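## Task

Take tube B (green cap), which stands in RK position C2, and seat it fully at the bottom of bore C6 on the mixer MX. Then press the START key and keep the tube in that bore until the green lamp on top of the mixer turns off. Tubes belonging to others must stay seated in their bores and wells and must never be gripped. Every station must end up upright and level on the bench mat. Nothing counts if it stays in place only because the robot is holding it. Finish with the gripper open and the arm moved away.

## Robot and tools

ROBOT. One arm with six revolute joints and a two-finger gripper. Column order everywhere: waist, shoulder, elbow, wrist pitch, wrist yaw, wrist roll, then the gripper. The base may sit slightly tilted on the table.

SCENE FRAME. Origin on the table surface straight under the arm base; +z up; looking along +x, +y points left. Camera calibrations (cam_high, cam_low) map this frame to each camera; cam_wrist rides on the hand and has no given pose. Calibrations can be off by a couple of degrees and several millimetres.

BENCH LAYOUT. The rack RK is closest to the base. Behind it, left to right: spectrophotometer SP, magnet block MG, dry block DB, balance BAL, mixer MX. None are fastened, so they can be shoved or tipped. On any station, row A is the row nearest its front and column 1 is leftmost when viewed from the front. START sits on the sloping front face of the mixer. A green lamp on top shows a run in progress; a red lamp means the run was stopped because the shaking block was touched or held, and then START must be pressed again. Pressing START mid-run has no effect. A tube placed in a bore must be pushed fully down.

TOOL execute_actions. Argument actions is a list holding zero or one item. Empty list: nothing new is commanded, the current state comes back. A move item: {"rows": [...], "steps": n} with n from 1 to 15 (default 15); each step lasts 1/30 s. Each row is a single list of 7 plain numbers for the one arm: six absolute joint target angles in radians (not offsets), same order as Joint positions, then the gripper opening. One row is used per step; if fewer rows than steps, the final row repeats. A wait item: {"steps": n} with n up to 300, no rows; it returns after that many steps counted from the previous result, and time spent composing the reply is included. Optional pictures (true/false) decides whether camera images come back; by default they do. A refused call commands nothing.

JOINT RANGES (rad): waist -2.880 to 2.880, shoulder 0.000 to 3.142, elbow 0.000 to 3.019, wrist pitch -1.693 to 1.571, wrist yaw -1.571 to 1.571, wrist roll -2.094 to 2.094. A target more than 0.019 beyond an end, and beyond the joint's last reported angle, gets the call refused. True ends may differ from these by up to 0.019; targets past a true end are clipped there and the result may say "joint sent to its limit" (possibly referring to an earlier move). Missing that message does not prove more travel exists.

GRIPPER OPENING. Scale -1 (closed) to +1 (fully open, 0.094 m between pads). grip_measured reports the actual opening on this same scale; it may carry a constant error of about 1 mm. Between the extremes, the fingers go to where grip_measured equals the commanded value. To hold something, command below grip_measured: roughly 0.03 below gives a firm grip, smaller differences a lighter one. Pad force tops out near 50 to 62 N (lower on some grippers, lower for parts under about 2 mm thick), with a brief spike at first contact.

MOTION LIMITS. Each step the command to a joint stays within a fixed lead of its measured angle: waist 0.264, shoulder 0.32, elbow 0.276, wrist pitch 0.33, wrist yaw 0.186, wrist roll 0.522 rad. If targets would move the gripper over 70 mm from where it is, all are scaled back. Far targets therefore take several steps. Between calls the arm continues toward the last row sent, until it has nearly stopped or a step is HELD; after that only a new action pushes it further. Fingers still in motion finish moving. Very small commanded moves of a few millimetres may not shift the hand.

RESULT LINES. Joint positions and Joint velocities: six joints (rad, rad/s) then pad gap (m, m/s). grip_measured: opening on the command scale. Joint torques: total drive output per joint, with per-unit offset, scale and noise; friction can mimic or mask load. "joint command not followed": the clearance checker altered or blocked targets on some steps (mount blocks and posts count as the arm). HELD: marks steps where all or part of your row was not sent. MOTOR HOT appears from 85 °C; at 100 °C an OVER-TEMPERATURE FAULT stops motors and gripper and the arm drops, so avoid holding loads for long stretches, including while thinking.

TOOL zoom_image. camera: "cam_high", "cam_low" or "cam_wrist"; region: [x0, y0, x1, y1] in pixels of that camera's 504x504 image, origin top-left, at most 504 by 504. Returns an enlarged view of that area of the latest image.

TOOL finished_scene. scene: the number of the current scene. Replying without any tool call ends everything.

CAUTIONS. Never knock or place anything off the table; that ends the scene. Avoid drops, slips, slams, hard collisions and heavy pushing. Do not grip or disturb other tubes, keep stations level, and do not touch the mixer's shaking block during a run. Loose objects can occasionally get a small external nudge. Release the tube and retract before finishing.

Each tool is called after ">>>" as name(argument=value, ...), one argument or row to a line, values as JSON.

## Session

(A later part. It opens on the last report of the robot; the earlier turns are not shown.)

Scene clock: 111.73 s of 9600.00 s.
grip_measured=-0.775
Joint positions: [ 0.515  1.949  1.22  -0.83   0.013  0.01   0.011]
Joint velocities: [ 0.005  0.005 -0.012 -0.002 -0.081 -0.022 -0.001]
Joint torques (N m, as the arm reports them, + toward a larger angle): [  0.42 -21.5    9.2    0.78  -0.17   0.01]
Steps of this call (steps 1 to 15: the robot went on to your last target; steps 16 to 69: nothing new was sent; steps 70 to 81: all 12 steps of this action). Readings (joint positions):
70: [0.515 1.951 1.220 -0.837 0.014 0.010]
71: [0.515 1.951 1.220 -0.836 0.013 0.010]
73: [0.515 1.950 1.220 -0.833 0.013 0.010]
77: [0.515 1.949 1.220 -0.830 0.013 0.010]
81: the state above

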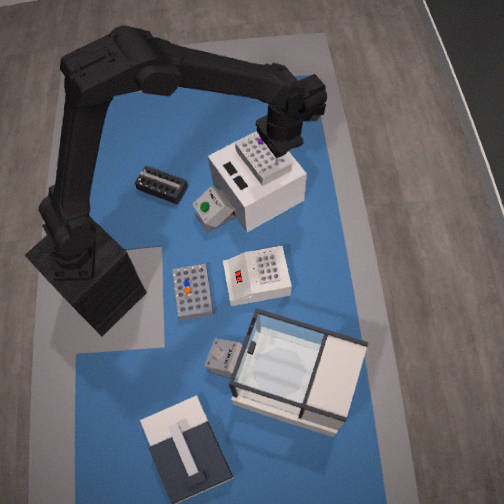

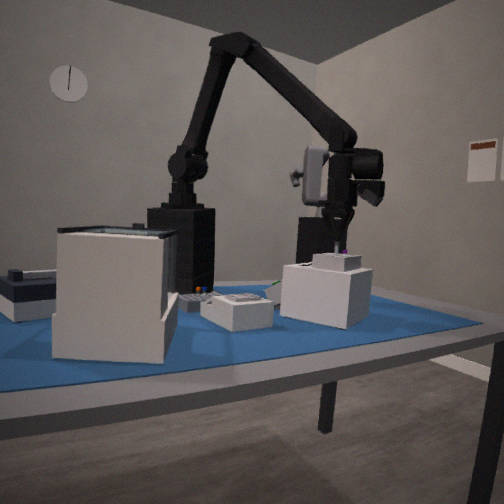

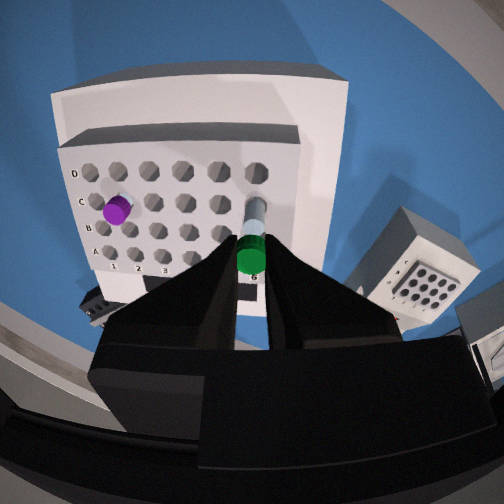

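>>> execute_actions(
  actions=[
    {"rows":[[0.517,1.93,1.245,-0.83,0.014,0.01,-0.805],[0.517,1.935,1.245,-0.842,0.016,0.01,-0.805],[0.517,1.94,1.245,-0.847,0.0165,0.01,-0.805],[0.517,1.943,1.245,-0.85,0.0165,0.01,-0.805],[0.517,1.946,1.245,-0.85,0.0165,0.01,-0.805],[0.517,1.949,1.245,-0.85,0.0165,0.01,-0.805],[0.517,1.952,1.245,-0.84,0.0165,0.01,-0.805],[0.517,1.955,1.245,-0.83,0.0165,0.01,-0.805],[0.517,1.958,1.245,-0.83,0.0165,0.01,-0.805],[0.517,1.961,1.245,-0.83,0.0165,0.01,-0.805],[0.517,1.964,1.245,-0.83,0.0165,0.01,-0.805],[0.517,1.967,1.245,-0.83,0.0165,0.01,-0.805],[0.517,1.97,1.245,-0.83,0.0165,0.01,-0.805]],"steps":15},
  ],
  pictures=false,
)

>>> execute_actions(
  actions=[
    {"steps":8},
  ],
)

>>> zoom_image(
  camera="cam_wrist",
  region=[220,170,290,240],
)

Scene clock: 115.97 s of 9600.00 s.
grip_measured=-0.775
Joint positions: [ 0.515  1.952  1.22  -0.834  0.014  0.01   0.011]
Joint velocities: [ 0.005 -0.005  0.002 -0.012  0.022 -0.022  0.   ]
Joint torques (N m, as the arm reports them, + toward a larger angle): [  0.24 -17.81   8.9    0.18   0.     0.01]
Steps of this call (steps 1 to 15: the robot went on to your last target; steps 16 to 112: nothing new was sent; steps 113 to 127: all 15 steps of this action). Readings (joint positions):
113: [0.515 1.949 1.220 -0.830 0.013 0.010]
114: [0.515 1.949 1.220 -0.830 0.013 0.010]
116: [0.515 1.949 1.220 -0.831 0.014 0.010]
120: [0.515 1.949 1.220 -0.834 0.014 0.010]
127: the state above

Scene clock: 116.23 s of 9600.00 s.
grip_measured=-0.775
Joint positions: [ 0.515  1.952  1.22  -0.834  0.014  0.01   0.011]
Joint velocities: [-0.015 -0.005 -0.022  0.012  0.022  0.007  0.   ]
Joint torques (N m, as the arm reports them, + toward a larger angle): [  0.58 -17.43   8.98   0.24   0.     0.01]
Steps of this call (steps 1 to 8: the robot went on to your last target). Readings (joint positions):
1: [0.515 1.952 1.220 -0.834 0.014 0.010]
2: [0.515 1.952 1.220 -0.834 0.014 0.010]
4: [0.515 1.952 1.220 -0.834 0.014 0.010]
8: the state above

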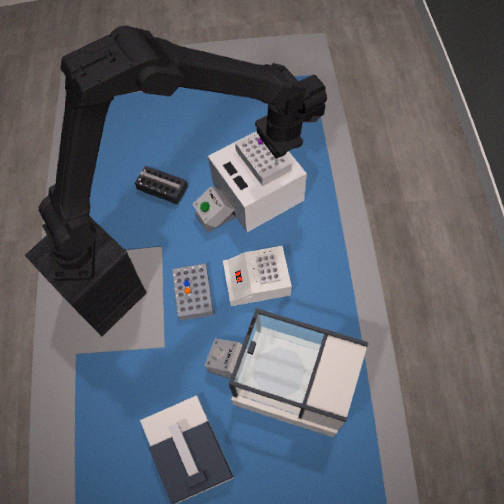

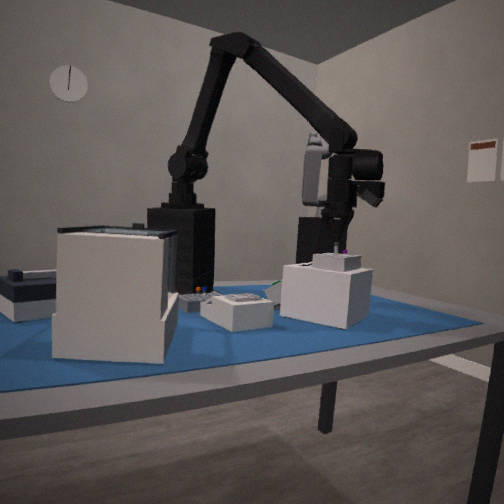

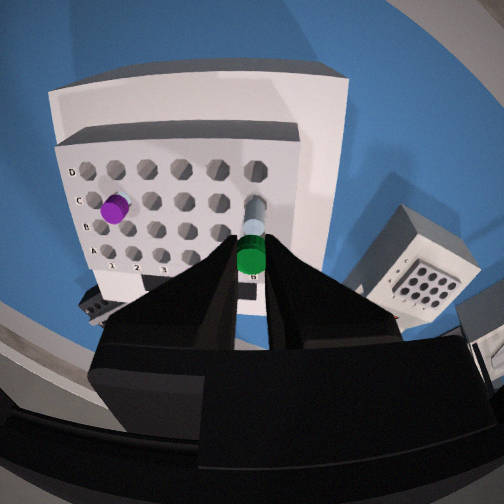

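Region (220, 170, 290, 240) of cam_wrist's 504x504 image, scaled by 7.200, with more detail than that image has.

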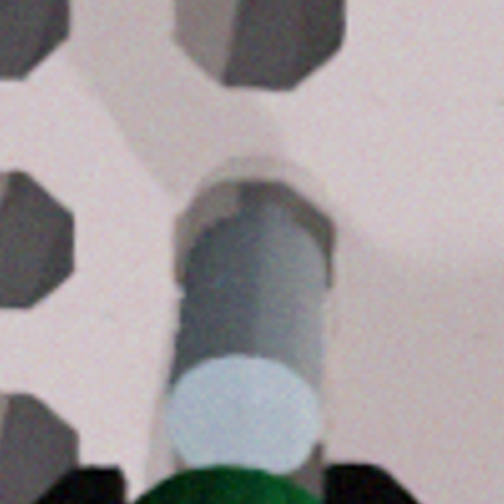

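>>> execute_actions(
  actions=[
    {"rows":[[0.517,1.95,1.247,-0.825,0.0165,0.01,-0.805],[0.517,1.935,1.247,-0.82,0.0165,0.01,-0.805],[0.517,1.928,1.247,-0.818,0.0165,0.01,-0.805],[0.517,1.926,1.247,-0.817,0.0165,0.01,-0.805],[0.517,1.926,1.247,-0.816,0.0165,0.01,-0.805],[0.517,1.926,1.247,-0.815,0.0165,0.01,-0.805],[0.517,1.926,1.247,-0.813,0.0165,0.01,-0.805],[0.517,1.926,1.247,-0.812,0.0165,0.01,-0.805],[0.517,1.926,1.247,-0.811,0.0165,0.01,-0.805],[0.517,1.926,1.247,-0.81,0.0165,0.01,-0.805]],"steps":15},
  ],
  pictures=false,
)

>>> execute_actions(
  actions=[
    {"rows":[[0.517,1.935,1.245,-0.815,0.0165,0.01,-0.805],[0.517,1.945,1.245,-0.815,0.0165,0.01,-0.805],[0.517,1.95,1.245,-0.815,0.0165,0.01,-0.805],[0.517,1.954,1.245,-0.815,0.0165,0.01,-0.805],[0.517,1.957,1.245,-0.815,0.0165,0.01,-0.805],[0.517,1.96,1.245,-0.815,0.0165,0.01,-0.805],[0.517,1.963,1.245,-0.815,0.0165,0.01,-0.805],[0.517,1.966,1.245,-0.815,0.0165,0.01,-0.805],[0.517,1.969,1.245,-0.815,0.0165,0.01,-0.805]],"steps":15},
  ],
)

>>> zoom_image(
  camera="cam_wrist",
  region=[220,170,290,240],
)

Scene clock: 122.57 s of 9600.00 s.
grip_measured=-0.775
Joint positions: [ 0.515  1.949  1.22  -0.828  0.014  0.01   0.011]
Joint velocities: [ 0.005 -0.015  0.012 -0.002 -0.007  0.095  0.   ]
Joint torques (N m, as the arm reports them, + toward a larger angle): [  0.45 -21.68   9.21   0.75   0.02   0.01]
Steps of this call (steps 1 to 15: the robot went on to your last target; steps 16 to 175: nothing new was sent; steps 176 to 190: all 15 steps of this action). Readings (joint positions):
176: [0.515 1.952 1.220 -0.834 0.014 0.010]
177: [0.515 1.952 1.220 -0.834 0.014 0.010]
179: [0.515 1.951 1.220 -0.834 0.014 0.010]
183: [0.515 1.949 1.220 -0.832 0.014 0.010]
190: the state above

Scene clock: 123.07 s of 9600.00 s.
grip_measured=-0.775
Joint positions: [ 0.515  1.952  1.22  -0.828  0.014  0.01   0.011]
Joint velocities: [-0.005 -0.015 -0.032  0.002  0.037 -0.051  0.   ]
Joint torques (N m, as the arm reports them, + toward a larger angle): [  0.77 -17.7    8.97   0.55   0.     0.02]
Steps of this call (steps 1 to 15: all 15 steps of this action). Readings (joint positions):
1: [0.515 1.949 1.220 -0.828 0.014 0.010]
2: [0.515 1.949 1.220 -0.828 0.014 0.010]
4: [0.515 1.949 1.220 -0.828 0.014 0.010]
8: [0.515 1.950 1.220 -0.828 0.014 0.010]
15: the state above

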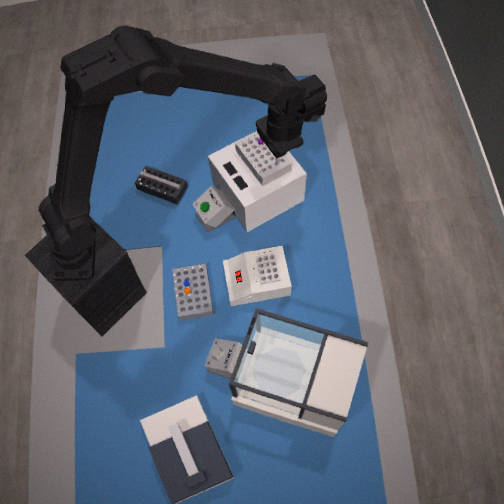

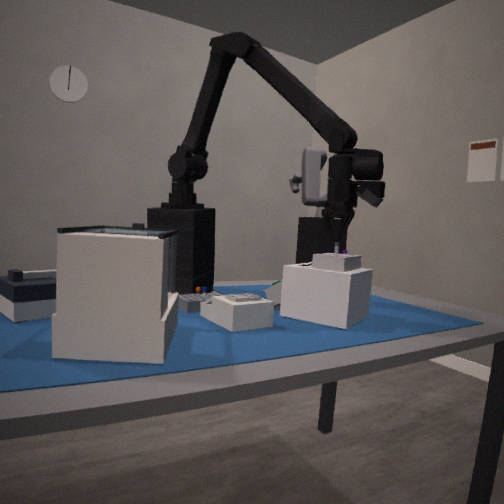

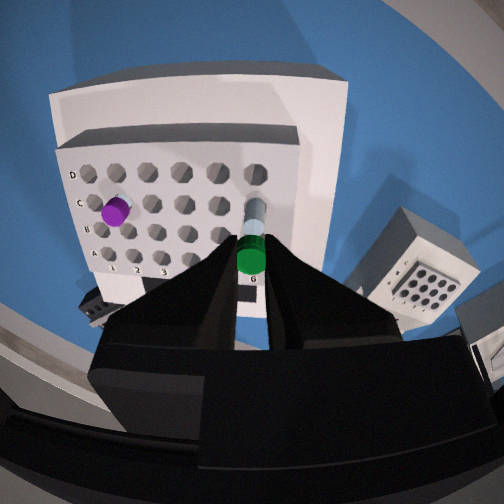

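Region (220, 170, 290, 240) of cam_wrist's 504x504 image, scaled by 7.200, with more detail than that image has.

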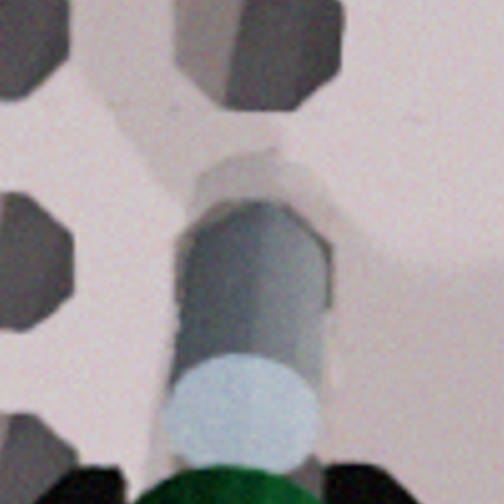

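>>> execute_actions(
  actions=[
    {"rows":[[0.517,1.972,1.243,-0.82,0.0165,0.01,-0.805],[0.517,1.975,1.243,-0.83,0.0165,0.01,-0.805],[0.517,1.978,1.243,-0.835,0.0165,0.01,-0.805],[0.517,1.981,1.243,-0.84,0.0165,0.01,-0.805],[0.517,1.984,1.243,-0.843,0.0165,0.01,-0.805],[0.517,1.987,1.243,-0.845,0.0165,0.01,-0.805],[0.517,1.99,1.243,-0.847,0.0165,0.01,-0.805],[0.517,1.993,1.243,-0.847,0.0165,0.01,-0.805],[0.517,1.996,1.243,-0.84,0.0165,0.01,-0.805],[0.517,1.999,1.243,-0.83,0.0165,0.01,-0.805]],"steps":15},
  ],
)

>>> zoom_image(
  camera="cam_wrist",
  region=[220,170,290,240],
)

Scene clock: 129.50 s of 9600.00 s.
grip_measured=-0.775
Joint positions: [ 0.515  1.956  1.223 -0.83   0.014  0.01   0.011]
Joint velocities: [ 0.005 -0.005 -0.002  0.007  0.007  0.051  0.001]
Joint torques (N m, as the arm reports them, + toward a larger angle): [  0.49 -15.31   8.63   0.13   0.     0.01]
Steps of this call (steps 1 to 15: the robot went on to your last target; steps 16 to 178: nothing new was sent; steps 179 to 193: all 15 steps of this action). Readings (joint positions):
179: [0.515 1.952 1.220 -0.828 0.014 0.010]
180: [0.515 1.952 1.220 -0.828 0.014 0.010]
182: [0.515 1.952 1.220 -0.828 0.014 0.010]
186: [0.515 1.954 1.220 -0.830 0.014 0.010]
193: the state above

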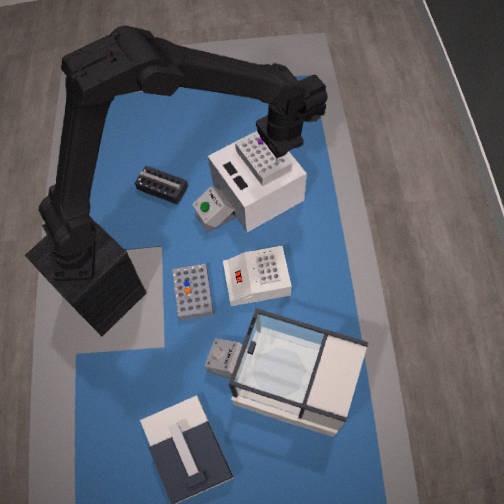

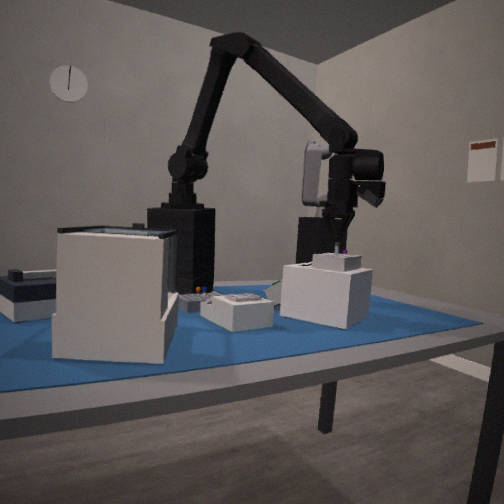

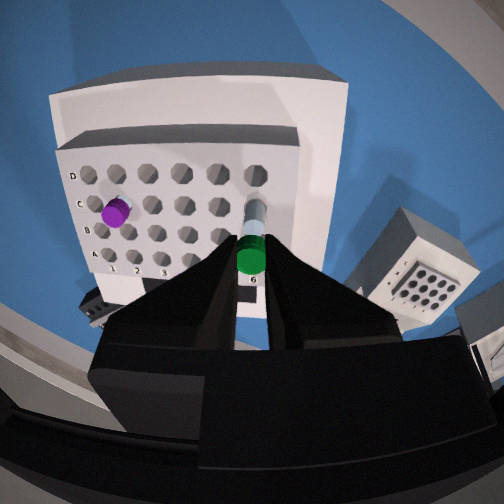

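Region (220, 170, 290, 240) of cam_wrist's 504x504 image, scaled by 7.200, with more detail than that image has.

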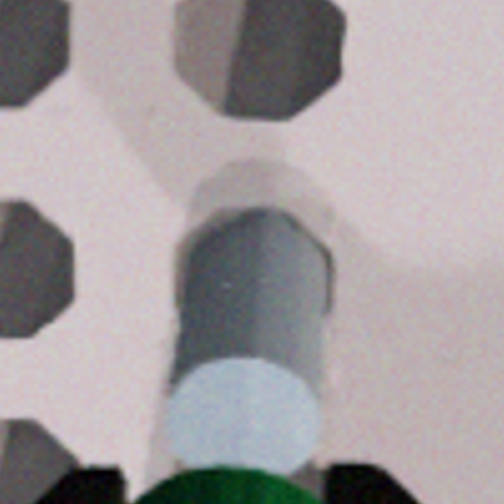

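>>> execute_actions(
  actions=[
    {"rows":[[0.517,1.98,1.243,-0.83,0.0165,0.01,-0.805],[0.517,1.96,1.243,-0.83,0.0165,0.01,-0.805],[0.517,1.945,1.243,-0.83,0.0165,0.01,-0.805],[0.517,1.935,1.243,-0.83,0.0165,0.01,-0.805],[0.517,1.925,1.243,-0.83,0.0165,0.01,-0.805],[0.517,1.918,1.243,-0.83,0.0165,0.01,-0.805],[0.517,1.912,1.243,-0.83,0.0165,0.01,-0.805]],"steps":15},
  ],
)

>>> zoom_image(
  camera="cam_low",
  region=[322,235,352,262],
)

>>> zoom_image(
  camera="cam_high",
  region=[250,130,310,190],
)

>>> zoom_image(
  camera="cam_wrist",
  region=[220,170,290,240],
)

Scene clock: 133.90 s of 9600.00 s.
grip_measured=-0.775
Joint positions: [ 0.515  1.93   1.223 -0.83   0.014  0.01   0.011]
Joint velocities: [ 0.015 -0.024 -0.002 -0.002 -0.066  0.037 -0.001]
Joint torques (N m, as the arm reports them, + toward a larger angle): [  0.26 -20.89   8.76   0.24   0.     0.01]
Steps of this call (steps 1 to 15: the robot went on to your last target; steps 16 to 117: nothing new was sent; steps 118 to 132: all 15 steps of this action). Readings (joint positions):
118: [0.515 1.956 1.223 -0.830 0.014 0.010]
119: [0.515 1.955 1.223 -0.830 0.014 0.010]
121: [0.515 1.953 1.223 -0.830 0.014 0.010]
125: [0.515 1.947 1.223 -0.830 0.014 0.010]
132: the state above

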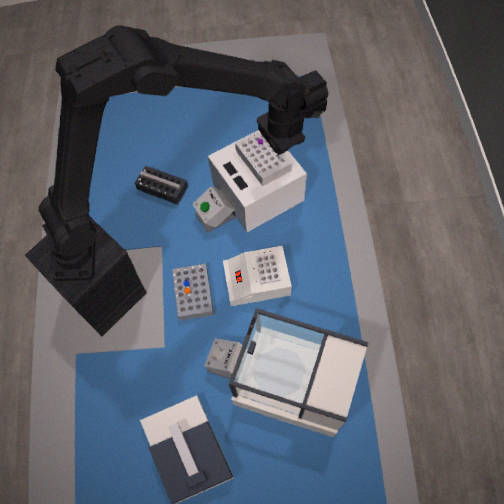

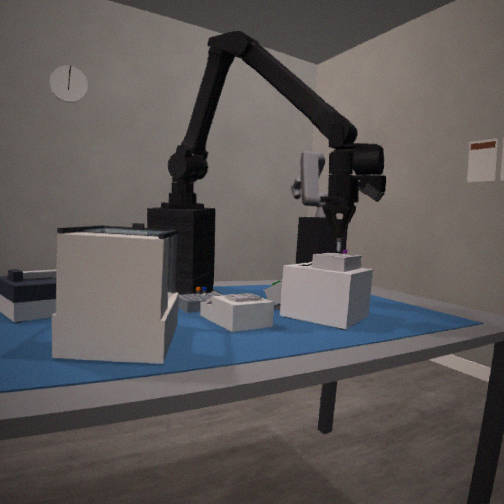

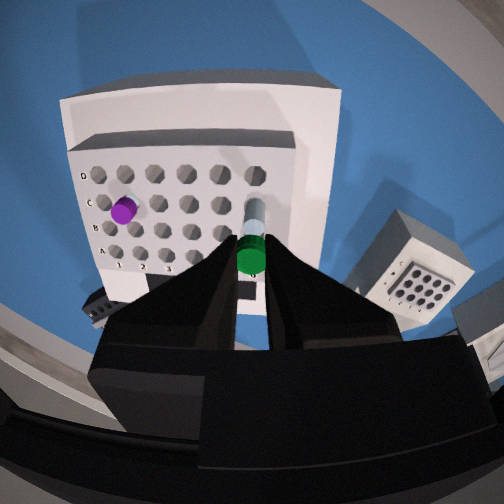

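Region (322, 235, 352, 262) of cam_low's 504x504 image, scaled by 16.800, with more detail than that image has; it fills the top 454 rows of this view, and the rest is white.

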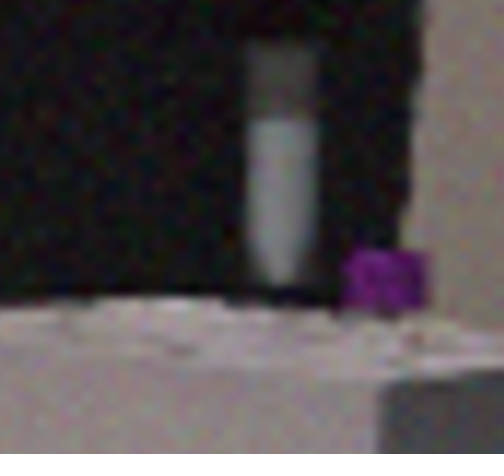

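Region (250, 130, 310, 190) of cam_high's 504x504 image, scaled by 8.400, with more detail than that image has.

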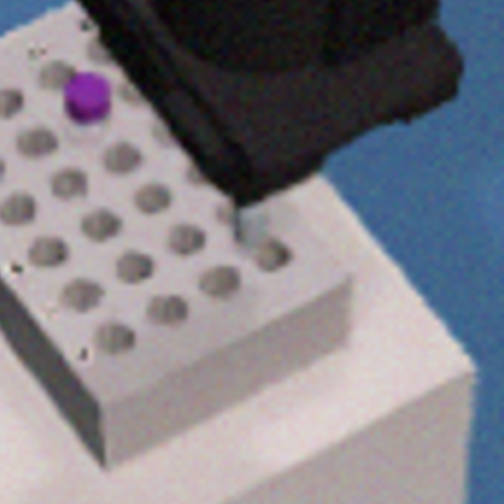

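Region (220, 170, 290, 240) of cam_wrist's 504x504 image, scaled by 7.200, with more detail than that image has.

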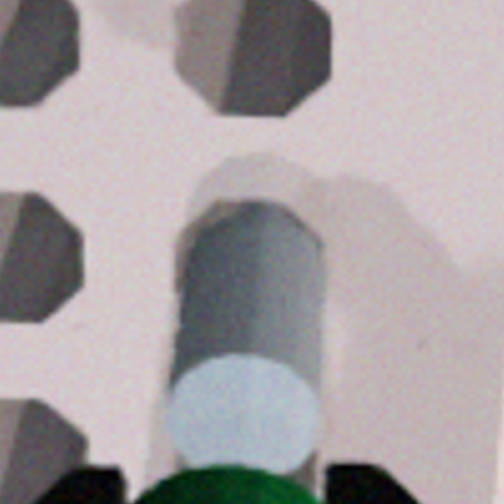

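>>> execute_actions(
  actions=[
    {"rows":[[0.517,1.92,1.243,-0.84,0.014,0.01,-0.805],[0.517,1.925,1.243,-0.848,0.012,0.01,-0.805],[0.517,1.93,1.243,-0.853,0.01,0.01,-0.805],[0.517,1.934,1.243,-0.857,0.009,0.01,-0.805],[0.517,1.937,1.243,-0.86,0.009,0.01,-0.805],[0.517,1.94,1.243,-0.863,0.009,0.01,-0.805],[0.517,1.943,1.243,-0.865,0.009,0.01,-0.805],[0.517,1.946,1.243,-0.865,0.009,0.01,-0.805],[0.517,1.949,1.243,-0.865,0.009,0.01,-0.805],[0.517,1.952,1.243,-0.865,0.009,0.01,-0.805]],"steps":15},
  ],
  pictures=false,
)

>>> execute_actions(
  actions=[
    {"steps":8},
  ],
)

>>> zoom_image(
  camera="cam_wrist",
  region=[220,170,290,240],
)

Scene clock: 139.30 s of 9600.00 s.
grip_measured=-0.775
Joint positions: [ 0.515  1.943  1.223 -0.85   0.011  0.01   0.011]
Joint velocities: [ 0.005  0.024  0.002 -0.022 -0.022  0.037  0.001]
Joint torques (N m, as the arm reports them, + toward a larger angle): [  0.53 -18.51   8.61  -0.38  -0.16   0.01]
Steps of this call (steps 1 to 15: the robot went on to your last target; steps 16 to 147: nothing new was sent; steps 148 to 162: all 15 steps of this action). Readings (joint positions):
148: [0.515 1.930 1.223 -0.830 0.014 0.010]
149: [0.515 1.930 1.223 -0.831 0.014 0.010]
151: [0.515 1.930 1.223 -0.835 0.013 0.010]
155: [0.515 1.931 1.223 -0.847 0.011 0.010]
162: the state above

Scene clock: 139.57 s of 9600.00 s.
grip_measured=-0.775
Joint positions: [ 0.515  1.944  1.223 -0.85   0.011  0.01   0.011]
Joint velocities: [ 0.005  0.005 -0.007  0.002  0.037  0.007  0.   ]
Joint torques (N m, as the arm reports them, + toward a larger angle): [  0.38 -18.5    8.64  -0.4   -0.17   0.  ]
Steps of this call (steps 1 to 8: the robot went on to your last target). Readings (joint positions):
1: [0.515 1.944 1.223 -0.850 0.011 0.010]
2: [0.515 1.944 1.223 -0.850 0.011 0.010]
4: [0.515 1.944 1.223 -0.850 0.011 0.010]
8: the state above

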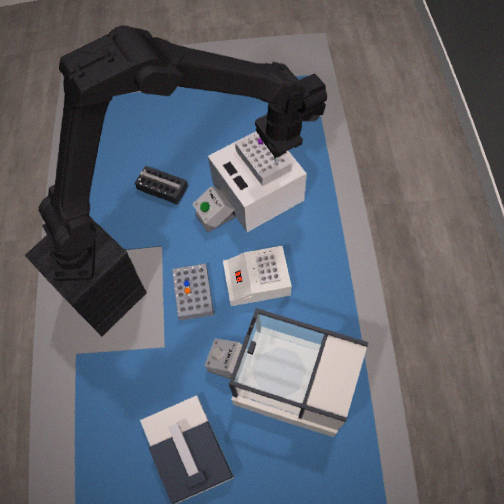

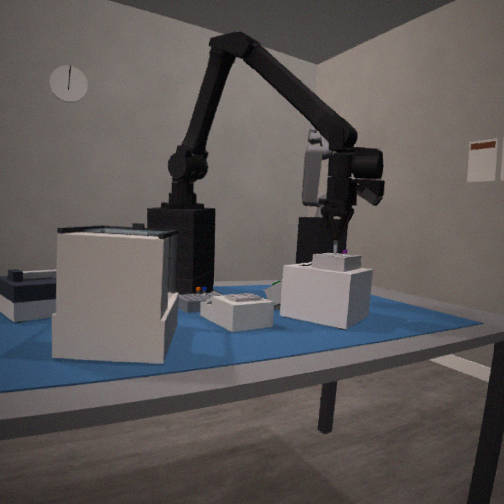

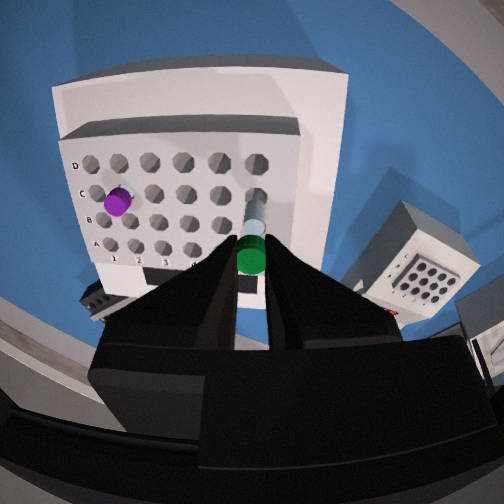

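Region (220, 170, 290, 240) of cam_wrist's 504x504 image, scaled by 7.200, with more detail than that image has.

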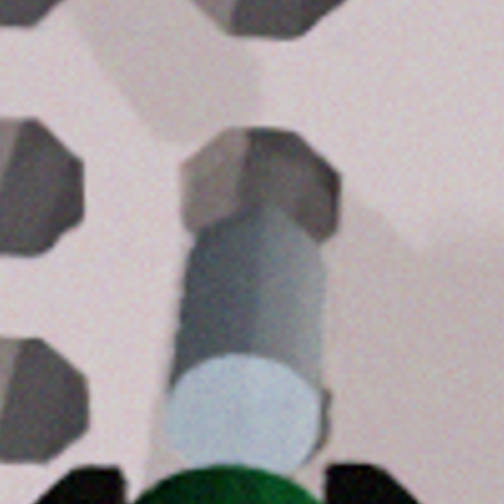

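>>> execute_actions(
  actions=[
    {"rows":[[0.517,1.948,1.243,-0.85,0.009,0.01,-0.805],[0.517,1.948,1.243,-0.838,0.009,0.01,-0.805],[0.517,1.948,1.243,-0.833,0.009,0.01,-0.805],[0.517,1.948,1.243,-0.831,0.009,0.01,-0.805],[0.517,1.95,1.243,-0.83,0.009,0.01,-0.805],[0.517,1.953,1.243,-0.829,0.009,0.01,-0.805],[0.517,1.956,1.243,-0.829,0.009,0.01,-0.805],[0.517,1.959,1.243,-0.829,0.009,0.01,-0.805],[0.517,1.962,1.243,-0.829,0.009,0.01,-0.805],[0.517,1.965,1.243,-0.829,0.009,0.01,-0.805],[0.517,1.968,1.243,-0.829,0.009,0.01,-0.805],[0.517,1.971,1.243,-0.829,0.009,0.01,-0.805],[0.517,1.973,1.243,-0.829,0.009,0.01,-0.805]],"steps":15},
  ],
  pictures=false,
)

>>> execute_actions(
  actions=[
    {"steps":10},
  ],
)

>>> zoom_image(
  camera="cam_wrist",
  region=[220,170,290,240],
)

Scene clock: 148.27 s of 9600.00 s.
grip_measured=-0.775
Joint positions: [ 0.515  1.96   1.223 -0.846  0.011  0.01   0.011]
Joint velocities: [-0.005  0.083 -0.002 -0.002 -0.066 -0.022 -0.001]
Joint torques (N m, as the arm reports them, + toward a larger angle): [  0.27 -18.74   8.52   0.71  -0.16   0.01]
Steps of this call (steps 1 to 15: the robot went on to your last target; steps 16 to 246: nothing new was sent; steps 247 to 261: all 15 steps of this action). Readings (joint positions):
247: [0.515 1.944 1.223 -0.850 0.011 0.010]
248: [0.515 1.944 1.223 -0.850 0.011 0.010]
250: [0.515 1.944 1.223 -0.850 0.011 0.010]
254: [0.515 1.945 1.223 -0.847 0.011 0.010]
261: the state above

Scene clock: 148.60 s of 9600.00 s.
grip_measured=-0.775
Joint positions: [ 0.515  1.965  1.223 -0.842  0.011  0.01   0.011]
Joint velocities: [-0.015 -0.005  0.007 -0.012 -0.022 -0.037 -0.003]
Joint torques (N m, as the arm reports them, + toward a larger angle): [  0.3  -18.54   8.51   0.54  -0.17   0.01]
Steps of this call (steps 1 to 10: the robot went on to your last target). Readings (joint positions):
1: [0.515 1.962 1.223 -0.845 0.011 0.010]
2: [0.515 1.964 1.223 -0.843 0.011 0.010]
4: [0.515 1.965 1.223 -0.842 0.011 0.010]
8: [0.515 1.965 1.223 -0.842 0.011 0.010]
10: the state above

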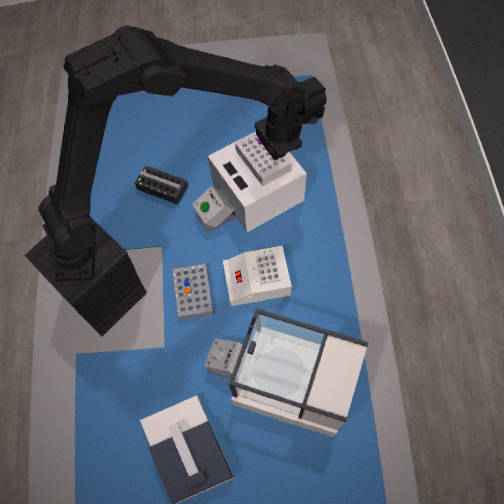

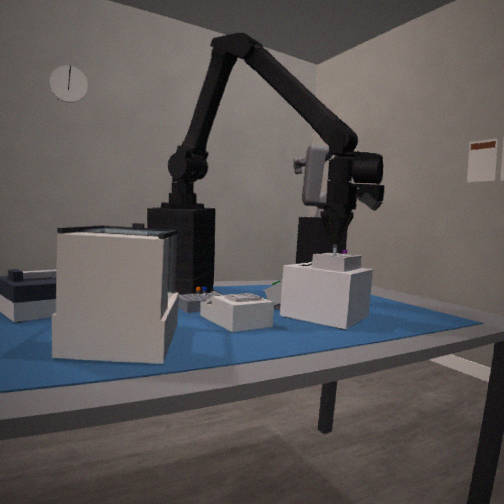

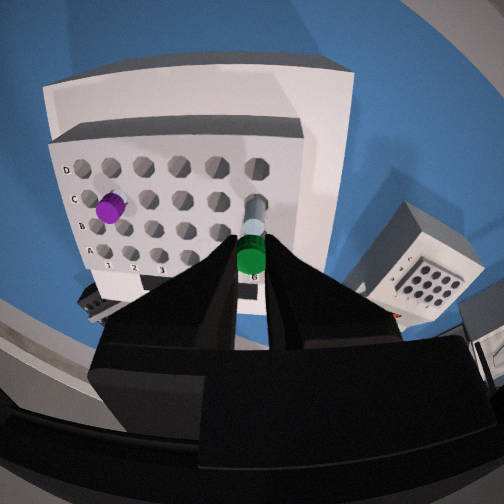

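Region (220, 170, 290, 240) of cam_wrist's 504x504 image, scaled by 7.200, with more detail than that image has.

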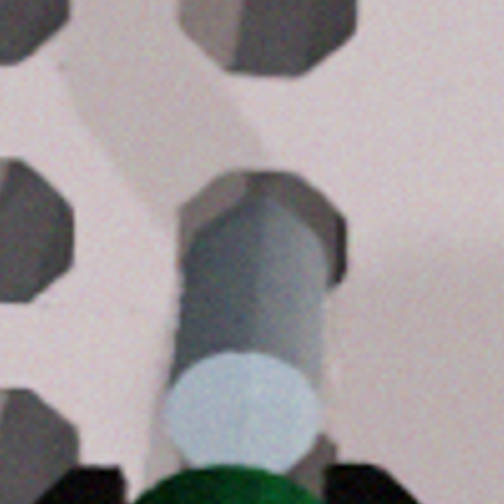

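>>> execute_actions(
  actions=[
    {"rows":[[0.517,1.975,1.243,-0.825,0.012,0.01,-0.805],[0.517,1.978,1.243,-0.823,0.014,0.01,-0.805],[0.517,1.981,1.243,-0.821,0.015,0.01,-0.805],[0.517,1.984,1.243,-0.819,0.016,0.01,-0.805],[0.517,1.987,1.243,-0.817,0.017,0.01,-0.805],[0.517,1.99,1.243,-0.815,0.017,0.01,-0.805],[0.517,1.993,1.243,-0.813,0.018,0.01,-0.805],[0.517,1.996,1.243,-0.811,0.018,0.01,-0.805],[0.517,1.999,1.243,-0.809,0.019,0.01,-0.805],[0.517,2.002,1.243,-0.807,0.019,0.01,-0.805],[0.517,2.005,1.243,-0.805,0.02,0.01,-0.805],[0.517,2.008,1.243,-0.803,0.02,0.01,-0.805],[0.517,2.011,1.243,-0.801,0.02,0.01,-0.805]],"steps":15},
  ],
  pictures=false,
)

>>> execute_actions(
  actions=[
    {"steps":10},
  ],
)

>>> zoom_image(
  camera="cam_low",
  region=[315,230,365,270],
)

Scene clock: 160.23 s of 9600.00 s.
grip_measured=-0.775
Joint positions: [ 0.515  1.999  1.223 -0.813  0.019  0.01   0.011]
Joint velocities: [ 0.024  0.063  0.002  0.037 -0.007 -0.007 -0.   ]
Joint torques (N m, as the arm reports them, + toward a larger angle): [  0.13 -19.16   8.22   0.32  -0.01   0.01]
Steps of this call (steps 1 to 15: the robot went on to your last target; steps 16 to 334: nothing new was sent; steps 335 to 349: all 15 steps of this action). Readings (joint positions):
335: [0.515 1.965 1.223 -0.841 0.011 0.010]
336: [0.515 1.965 1.223 -0.840 0.012 0.010]
338: [0.515 1.966 1.223 -0.838 0.013 0.010]
342: [0.515 1.976 1.223 -0.831 0.016 0.010]
349: the state above

Scene clock: 160.57 s of 9600.00 s.
grip_measured=-0.775
Joint positions: [ 0.515  2.     1.223 -0.811  0.019  0.01   0.011]
Joint velocities: [-0.005 -0.015  0.002  0.007 -0.037  0.051  0.   ]
Joint torques (N m, as the arm reports them, + toward a larger angle): [  0.44 -18.5    8.26   0.39  -0.03   0.03]
Steps of this call (steps 1 to 10: the robot went on to your last target). Readings (joint positions):
1: [0.515 2.000 1.223 -0.812 0.019 0.010]
2: [0.515 2.000 1.223 -0.811 0.019 0.010]
4: [0.515 2.000 1.223 -0.811 0.019 0.010]
8: [0.515 2.000 1.223 -0.811 0.019 0.010]
10: the state above

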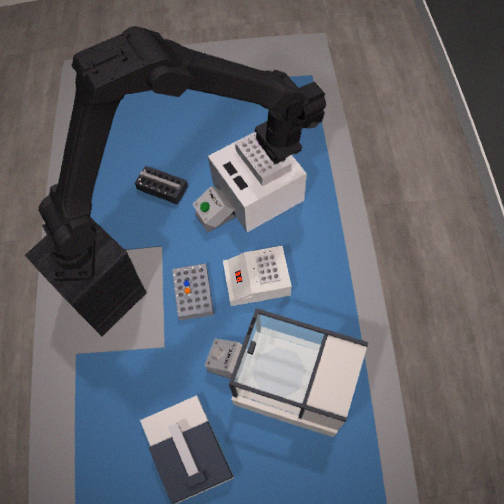

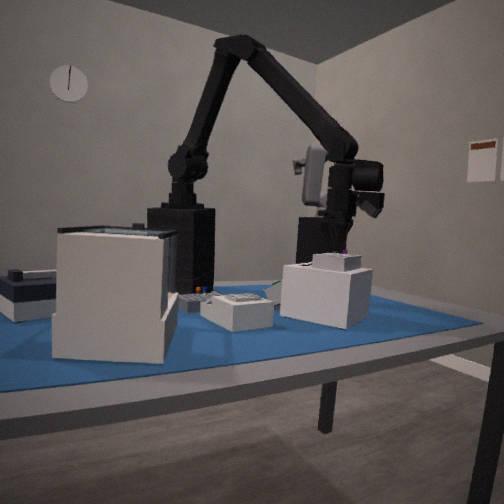

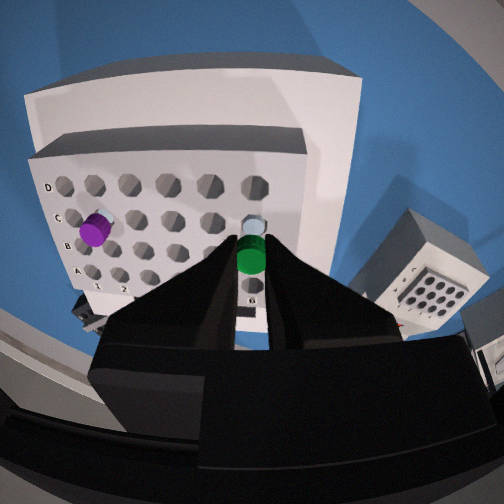

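Region (315, 230, 365, 270) of cam_low's 504x504 image, scaled by 10.080, with more detail than that image has; it fills the top 403 rows of this view, and the rest is white.

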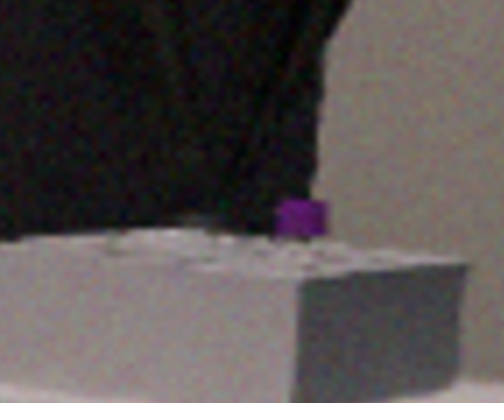

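Push on toward the bottom while still holding.

>>> execute_actions(
  actions=[
    {"rows":[[0.517,2.013,1.243,-0.798,0.02,0.01,-0.805],[0.517,2.016,1.243,-0.796,0.02,0.01,-0.805],[0.517,2.019,1.243,-0.794,0.021,0.01,-0.805],[0.517,2.022,1.243,-0.792,0.021,0.01,-0.805],[0.517,2.025,1.243,-0.79,0.021,0.01,-0.805],[0.517,2.028,1.243,-0.788,0.021,0.01,-0.805],[0.517,2.031,1.243,-0.787,0.021,0.01,-0.805],[0.517,2.034,1.243,-0.787,0.021,0.01,-0.805],[0.517,2.037,1.243,-0.787,0.021,0.01,-0.805],[0.517,2.04,1.243,-0.787,0.021,0.01,-0.805]],"steps":15},
  ],
)

>>> zoom_image(
  camera="cam_low",
  region=[315,230,365,270],
)

Scene clock: 164.10 s of 9600.00 s.
grip_measured=-0.775
Joint positions: [ 0.515  2.021  1.223 -0.794  0.022  0.01   0.011]
Joint velocities: [-0.005 -0.005 -0.012 -0.002 -0.007 -0.007  0.   ]
Joint torques (N m, as the arm reports them, + toward a larger angle): [  0.49 -17.67   8.14   0.34  -0.12   0.01]
Steps of this call (steps 1 to 15: the robot went on to your last target; steps 16 to 91: nothing new was sent; steps 92 to 106: all 15 steps of this action). Readings (joint positions):
92: [0.515 2.000 1.223 -0.811 0.019 0.010]
93: [0.515 2.001 1.223 -0.810 0.019 0.010]
95: [0.515 2.002 1.223 -0.809 0.019 0.010]
99: [0.515 2.012 1.223 -0.801 0.021 0.010]
106: the state above

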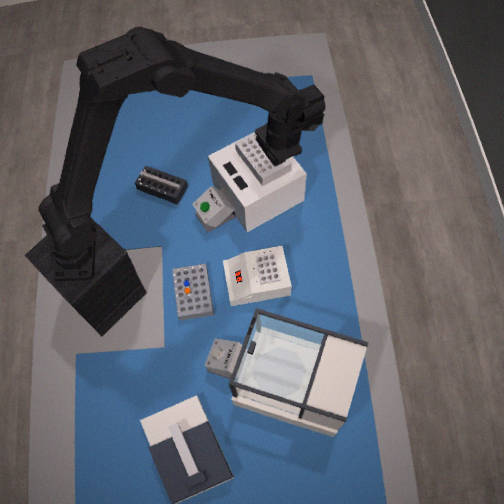

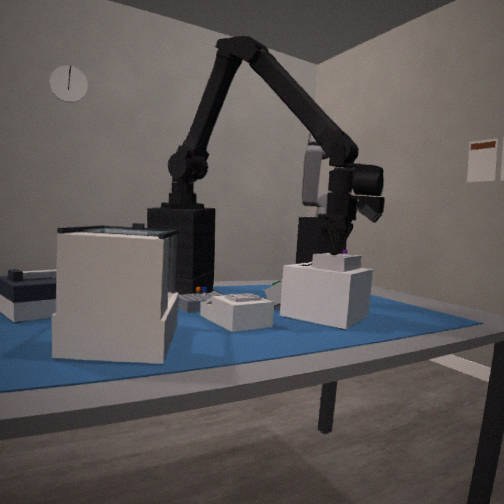

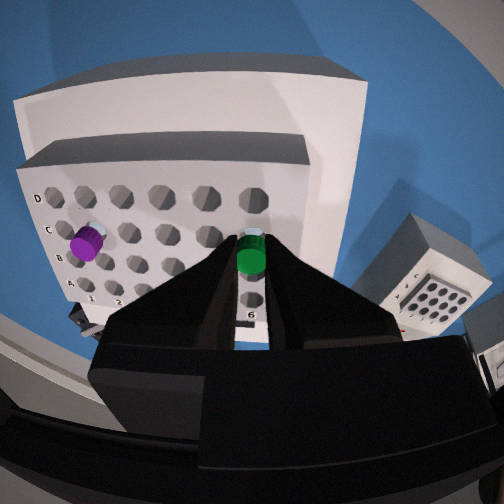

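Region (315, 230, 365, 270) of cam_low's 504x504 image, scaled by 10.080, with more detail than that image has; it fills the top 403 rows of this view, and the rest is white.

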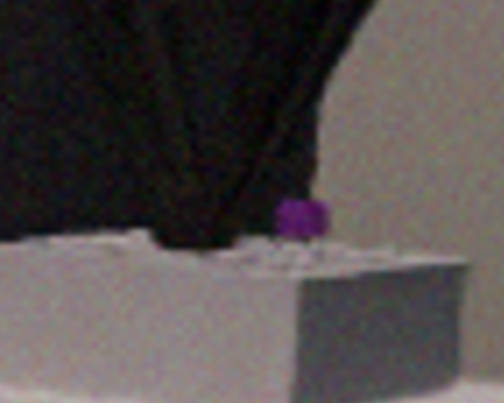

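>>> execute_actions(
  actions=[
    {"rows":[[0.517,2.045,1.24,-0.787,0.021,0.01,-0.805],[0.517,2.05,1.24,-0.787,0.021,0.01,-0.805],[0.517,2.055,1.24,-0.787,0.021,0.01,-0.805],[0.517,2.058,1.24,-0.787,0.021,0.01,-0.805],[0.517,2.058,1.24,-0.787,0.021,0.01,-0.805],[0.517,2.058,1.24,-0.787,0.021,0.01,-0.805],[0.517,2.058,1.24,-0.787,0.021,0.01,-0.805],[0.517,2.045,1.243,-0.79,0.021,0.01,-0.805],[0.517,2.03,1.243,-0.79,0.021,0.01,-0.805],[0.517,2.02,1.243,-0.79,0.021,0.01,-0.79],[0.517,2.015,1.243,-0.79,0.021,0.01,-0.77],[0.517,2.015,1.243,-0.79,0.021,0.01,-0.74],[0.517,2.015,1.243,-0.79,0.021,0.01,-0.7],[0.517,2.015,1.243,-0.79,0.021,0.01,-0.65],[0.517,2.015,1.243,-0.79,0.021,0.01,-0.6]],"steps":15},
  ],
  pictures=false,
)

>>> execute_actions(
  actions=[
    {"rows":[[0.517,2.015,1.243,-0.79,0.021,0.01,-0.6],[0.517,2.015,1.243,-0.8,0.021,0.01,-0.6],[0.517,2.008,1.243,-0.81,0.021,0.01,-0.6],[0.517,2.0,1.243,-0.815,0.021,0.01,-0.6],[0.517,1.993,1.243,-0.82,0.021,0.01,-0.6],[0.517,1.986,1.243,-0.825,0.021,0.01,-0.6],[0.517,1.979,1.243,-0.83,0.021,0.01,-0.6],[0.517,1.972,1.243,-0.835,0.021,0.01,-0.6],[0.517,1.965,1.243,-0.84,0.021,0.01,-0.6],[0.517,1.958,1.243,-0.845,0.021,0.01,-0.6],[0.517,1.952,1.243,-0.85,0.021,0.01,-0.6]],"steps":15},
  ],
)

>>> zoom_image(
  camera="cam_low",
  region=[315,230,365,270],
)

Scene clock: 169.40 s of 9600.00 s.
grip_measured=-0.622
Joint positions: [ 0.515  2.021  1.223 -0.794  0.022  0.01   0.018]
Joint velocities: [-0.005 -0.005  0.007 -0.002 -0.066  0.037  0.042]
Joint torques (N m, as the arm reports them, + toward a larger angle): [  0.51 -20.38   8.26   0.22  -0.12   0.01]
Steps of this call (steps 1 to 15: the robot went on to your last target; steps 16 to 144: nothing new was sent; steps 145 to 159: all 15 steps of this action). Readings (joint positions):
145: [0.515 2.021 1.223 -0.794 0.022 0.010]
146: [0.515 2.021 1.223 -0.794 0.022 0.010]
148: [0.515 2.022 1.223 -0.794 0.022 0.010]
152: [0.515 2.022 1.223 -0.794 0.022 0.010]
159: the state above

Scene clock: 169.90 s of 9600.00 s.
grip_measured=-0.602
Joint positions: [ 0.515  1.97   1.223 -0.834  0.022  0.01   0.019]
Joint velocities: [-0.005 -0.151 -0.012 -0.007  0.007  0.051  0.   ]
Joint torques (N m, as the arm reports them, + toward a larger angle): [  0.4  -20.54   8.51  -0.36  -0.13   0.01]
Steps of this call (steps 1 to 15: all 15 steps of this action). Readings (joint positions):
1: [0.515 2.021 1.223 -0.794 0.022 0.010]
2: [0.515 2.021 1.223 -0.794 0.022 0.010]
4: [0.515 2.020 1.223 -0.796 0.022 0.010]
8: [0.515 2.015 1.223 -0.812 0.022 0.010]
15: the state above

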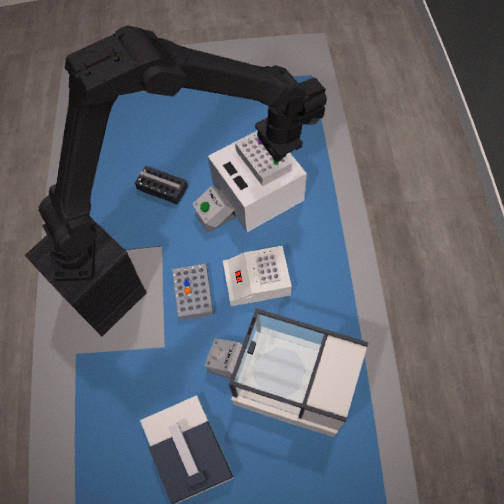

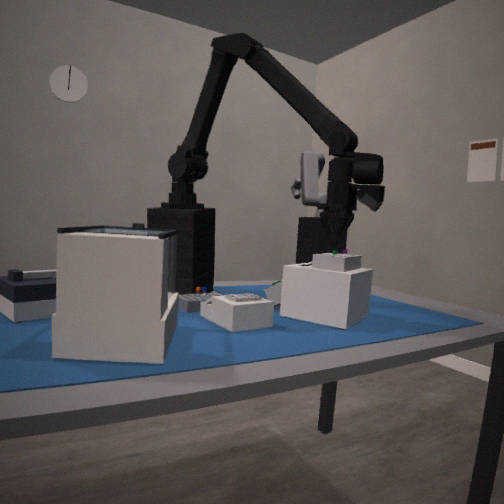

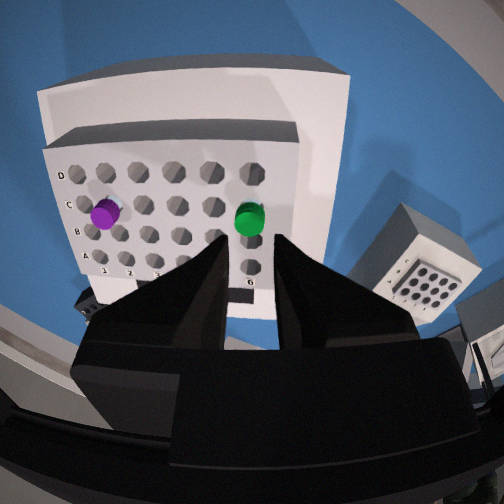

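Region (315, 230, 365, 270) of cam_low's 504x504 image, scaled by 10.080, with more detail than that image has; it fills the top 403 rows of this view, and the rest is white.

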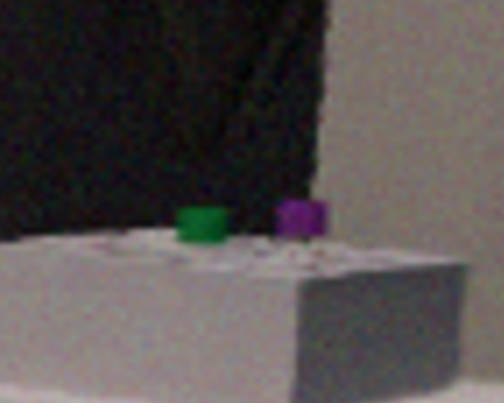

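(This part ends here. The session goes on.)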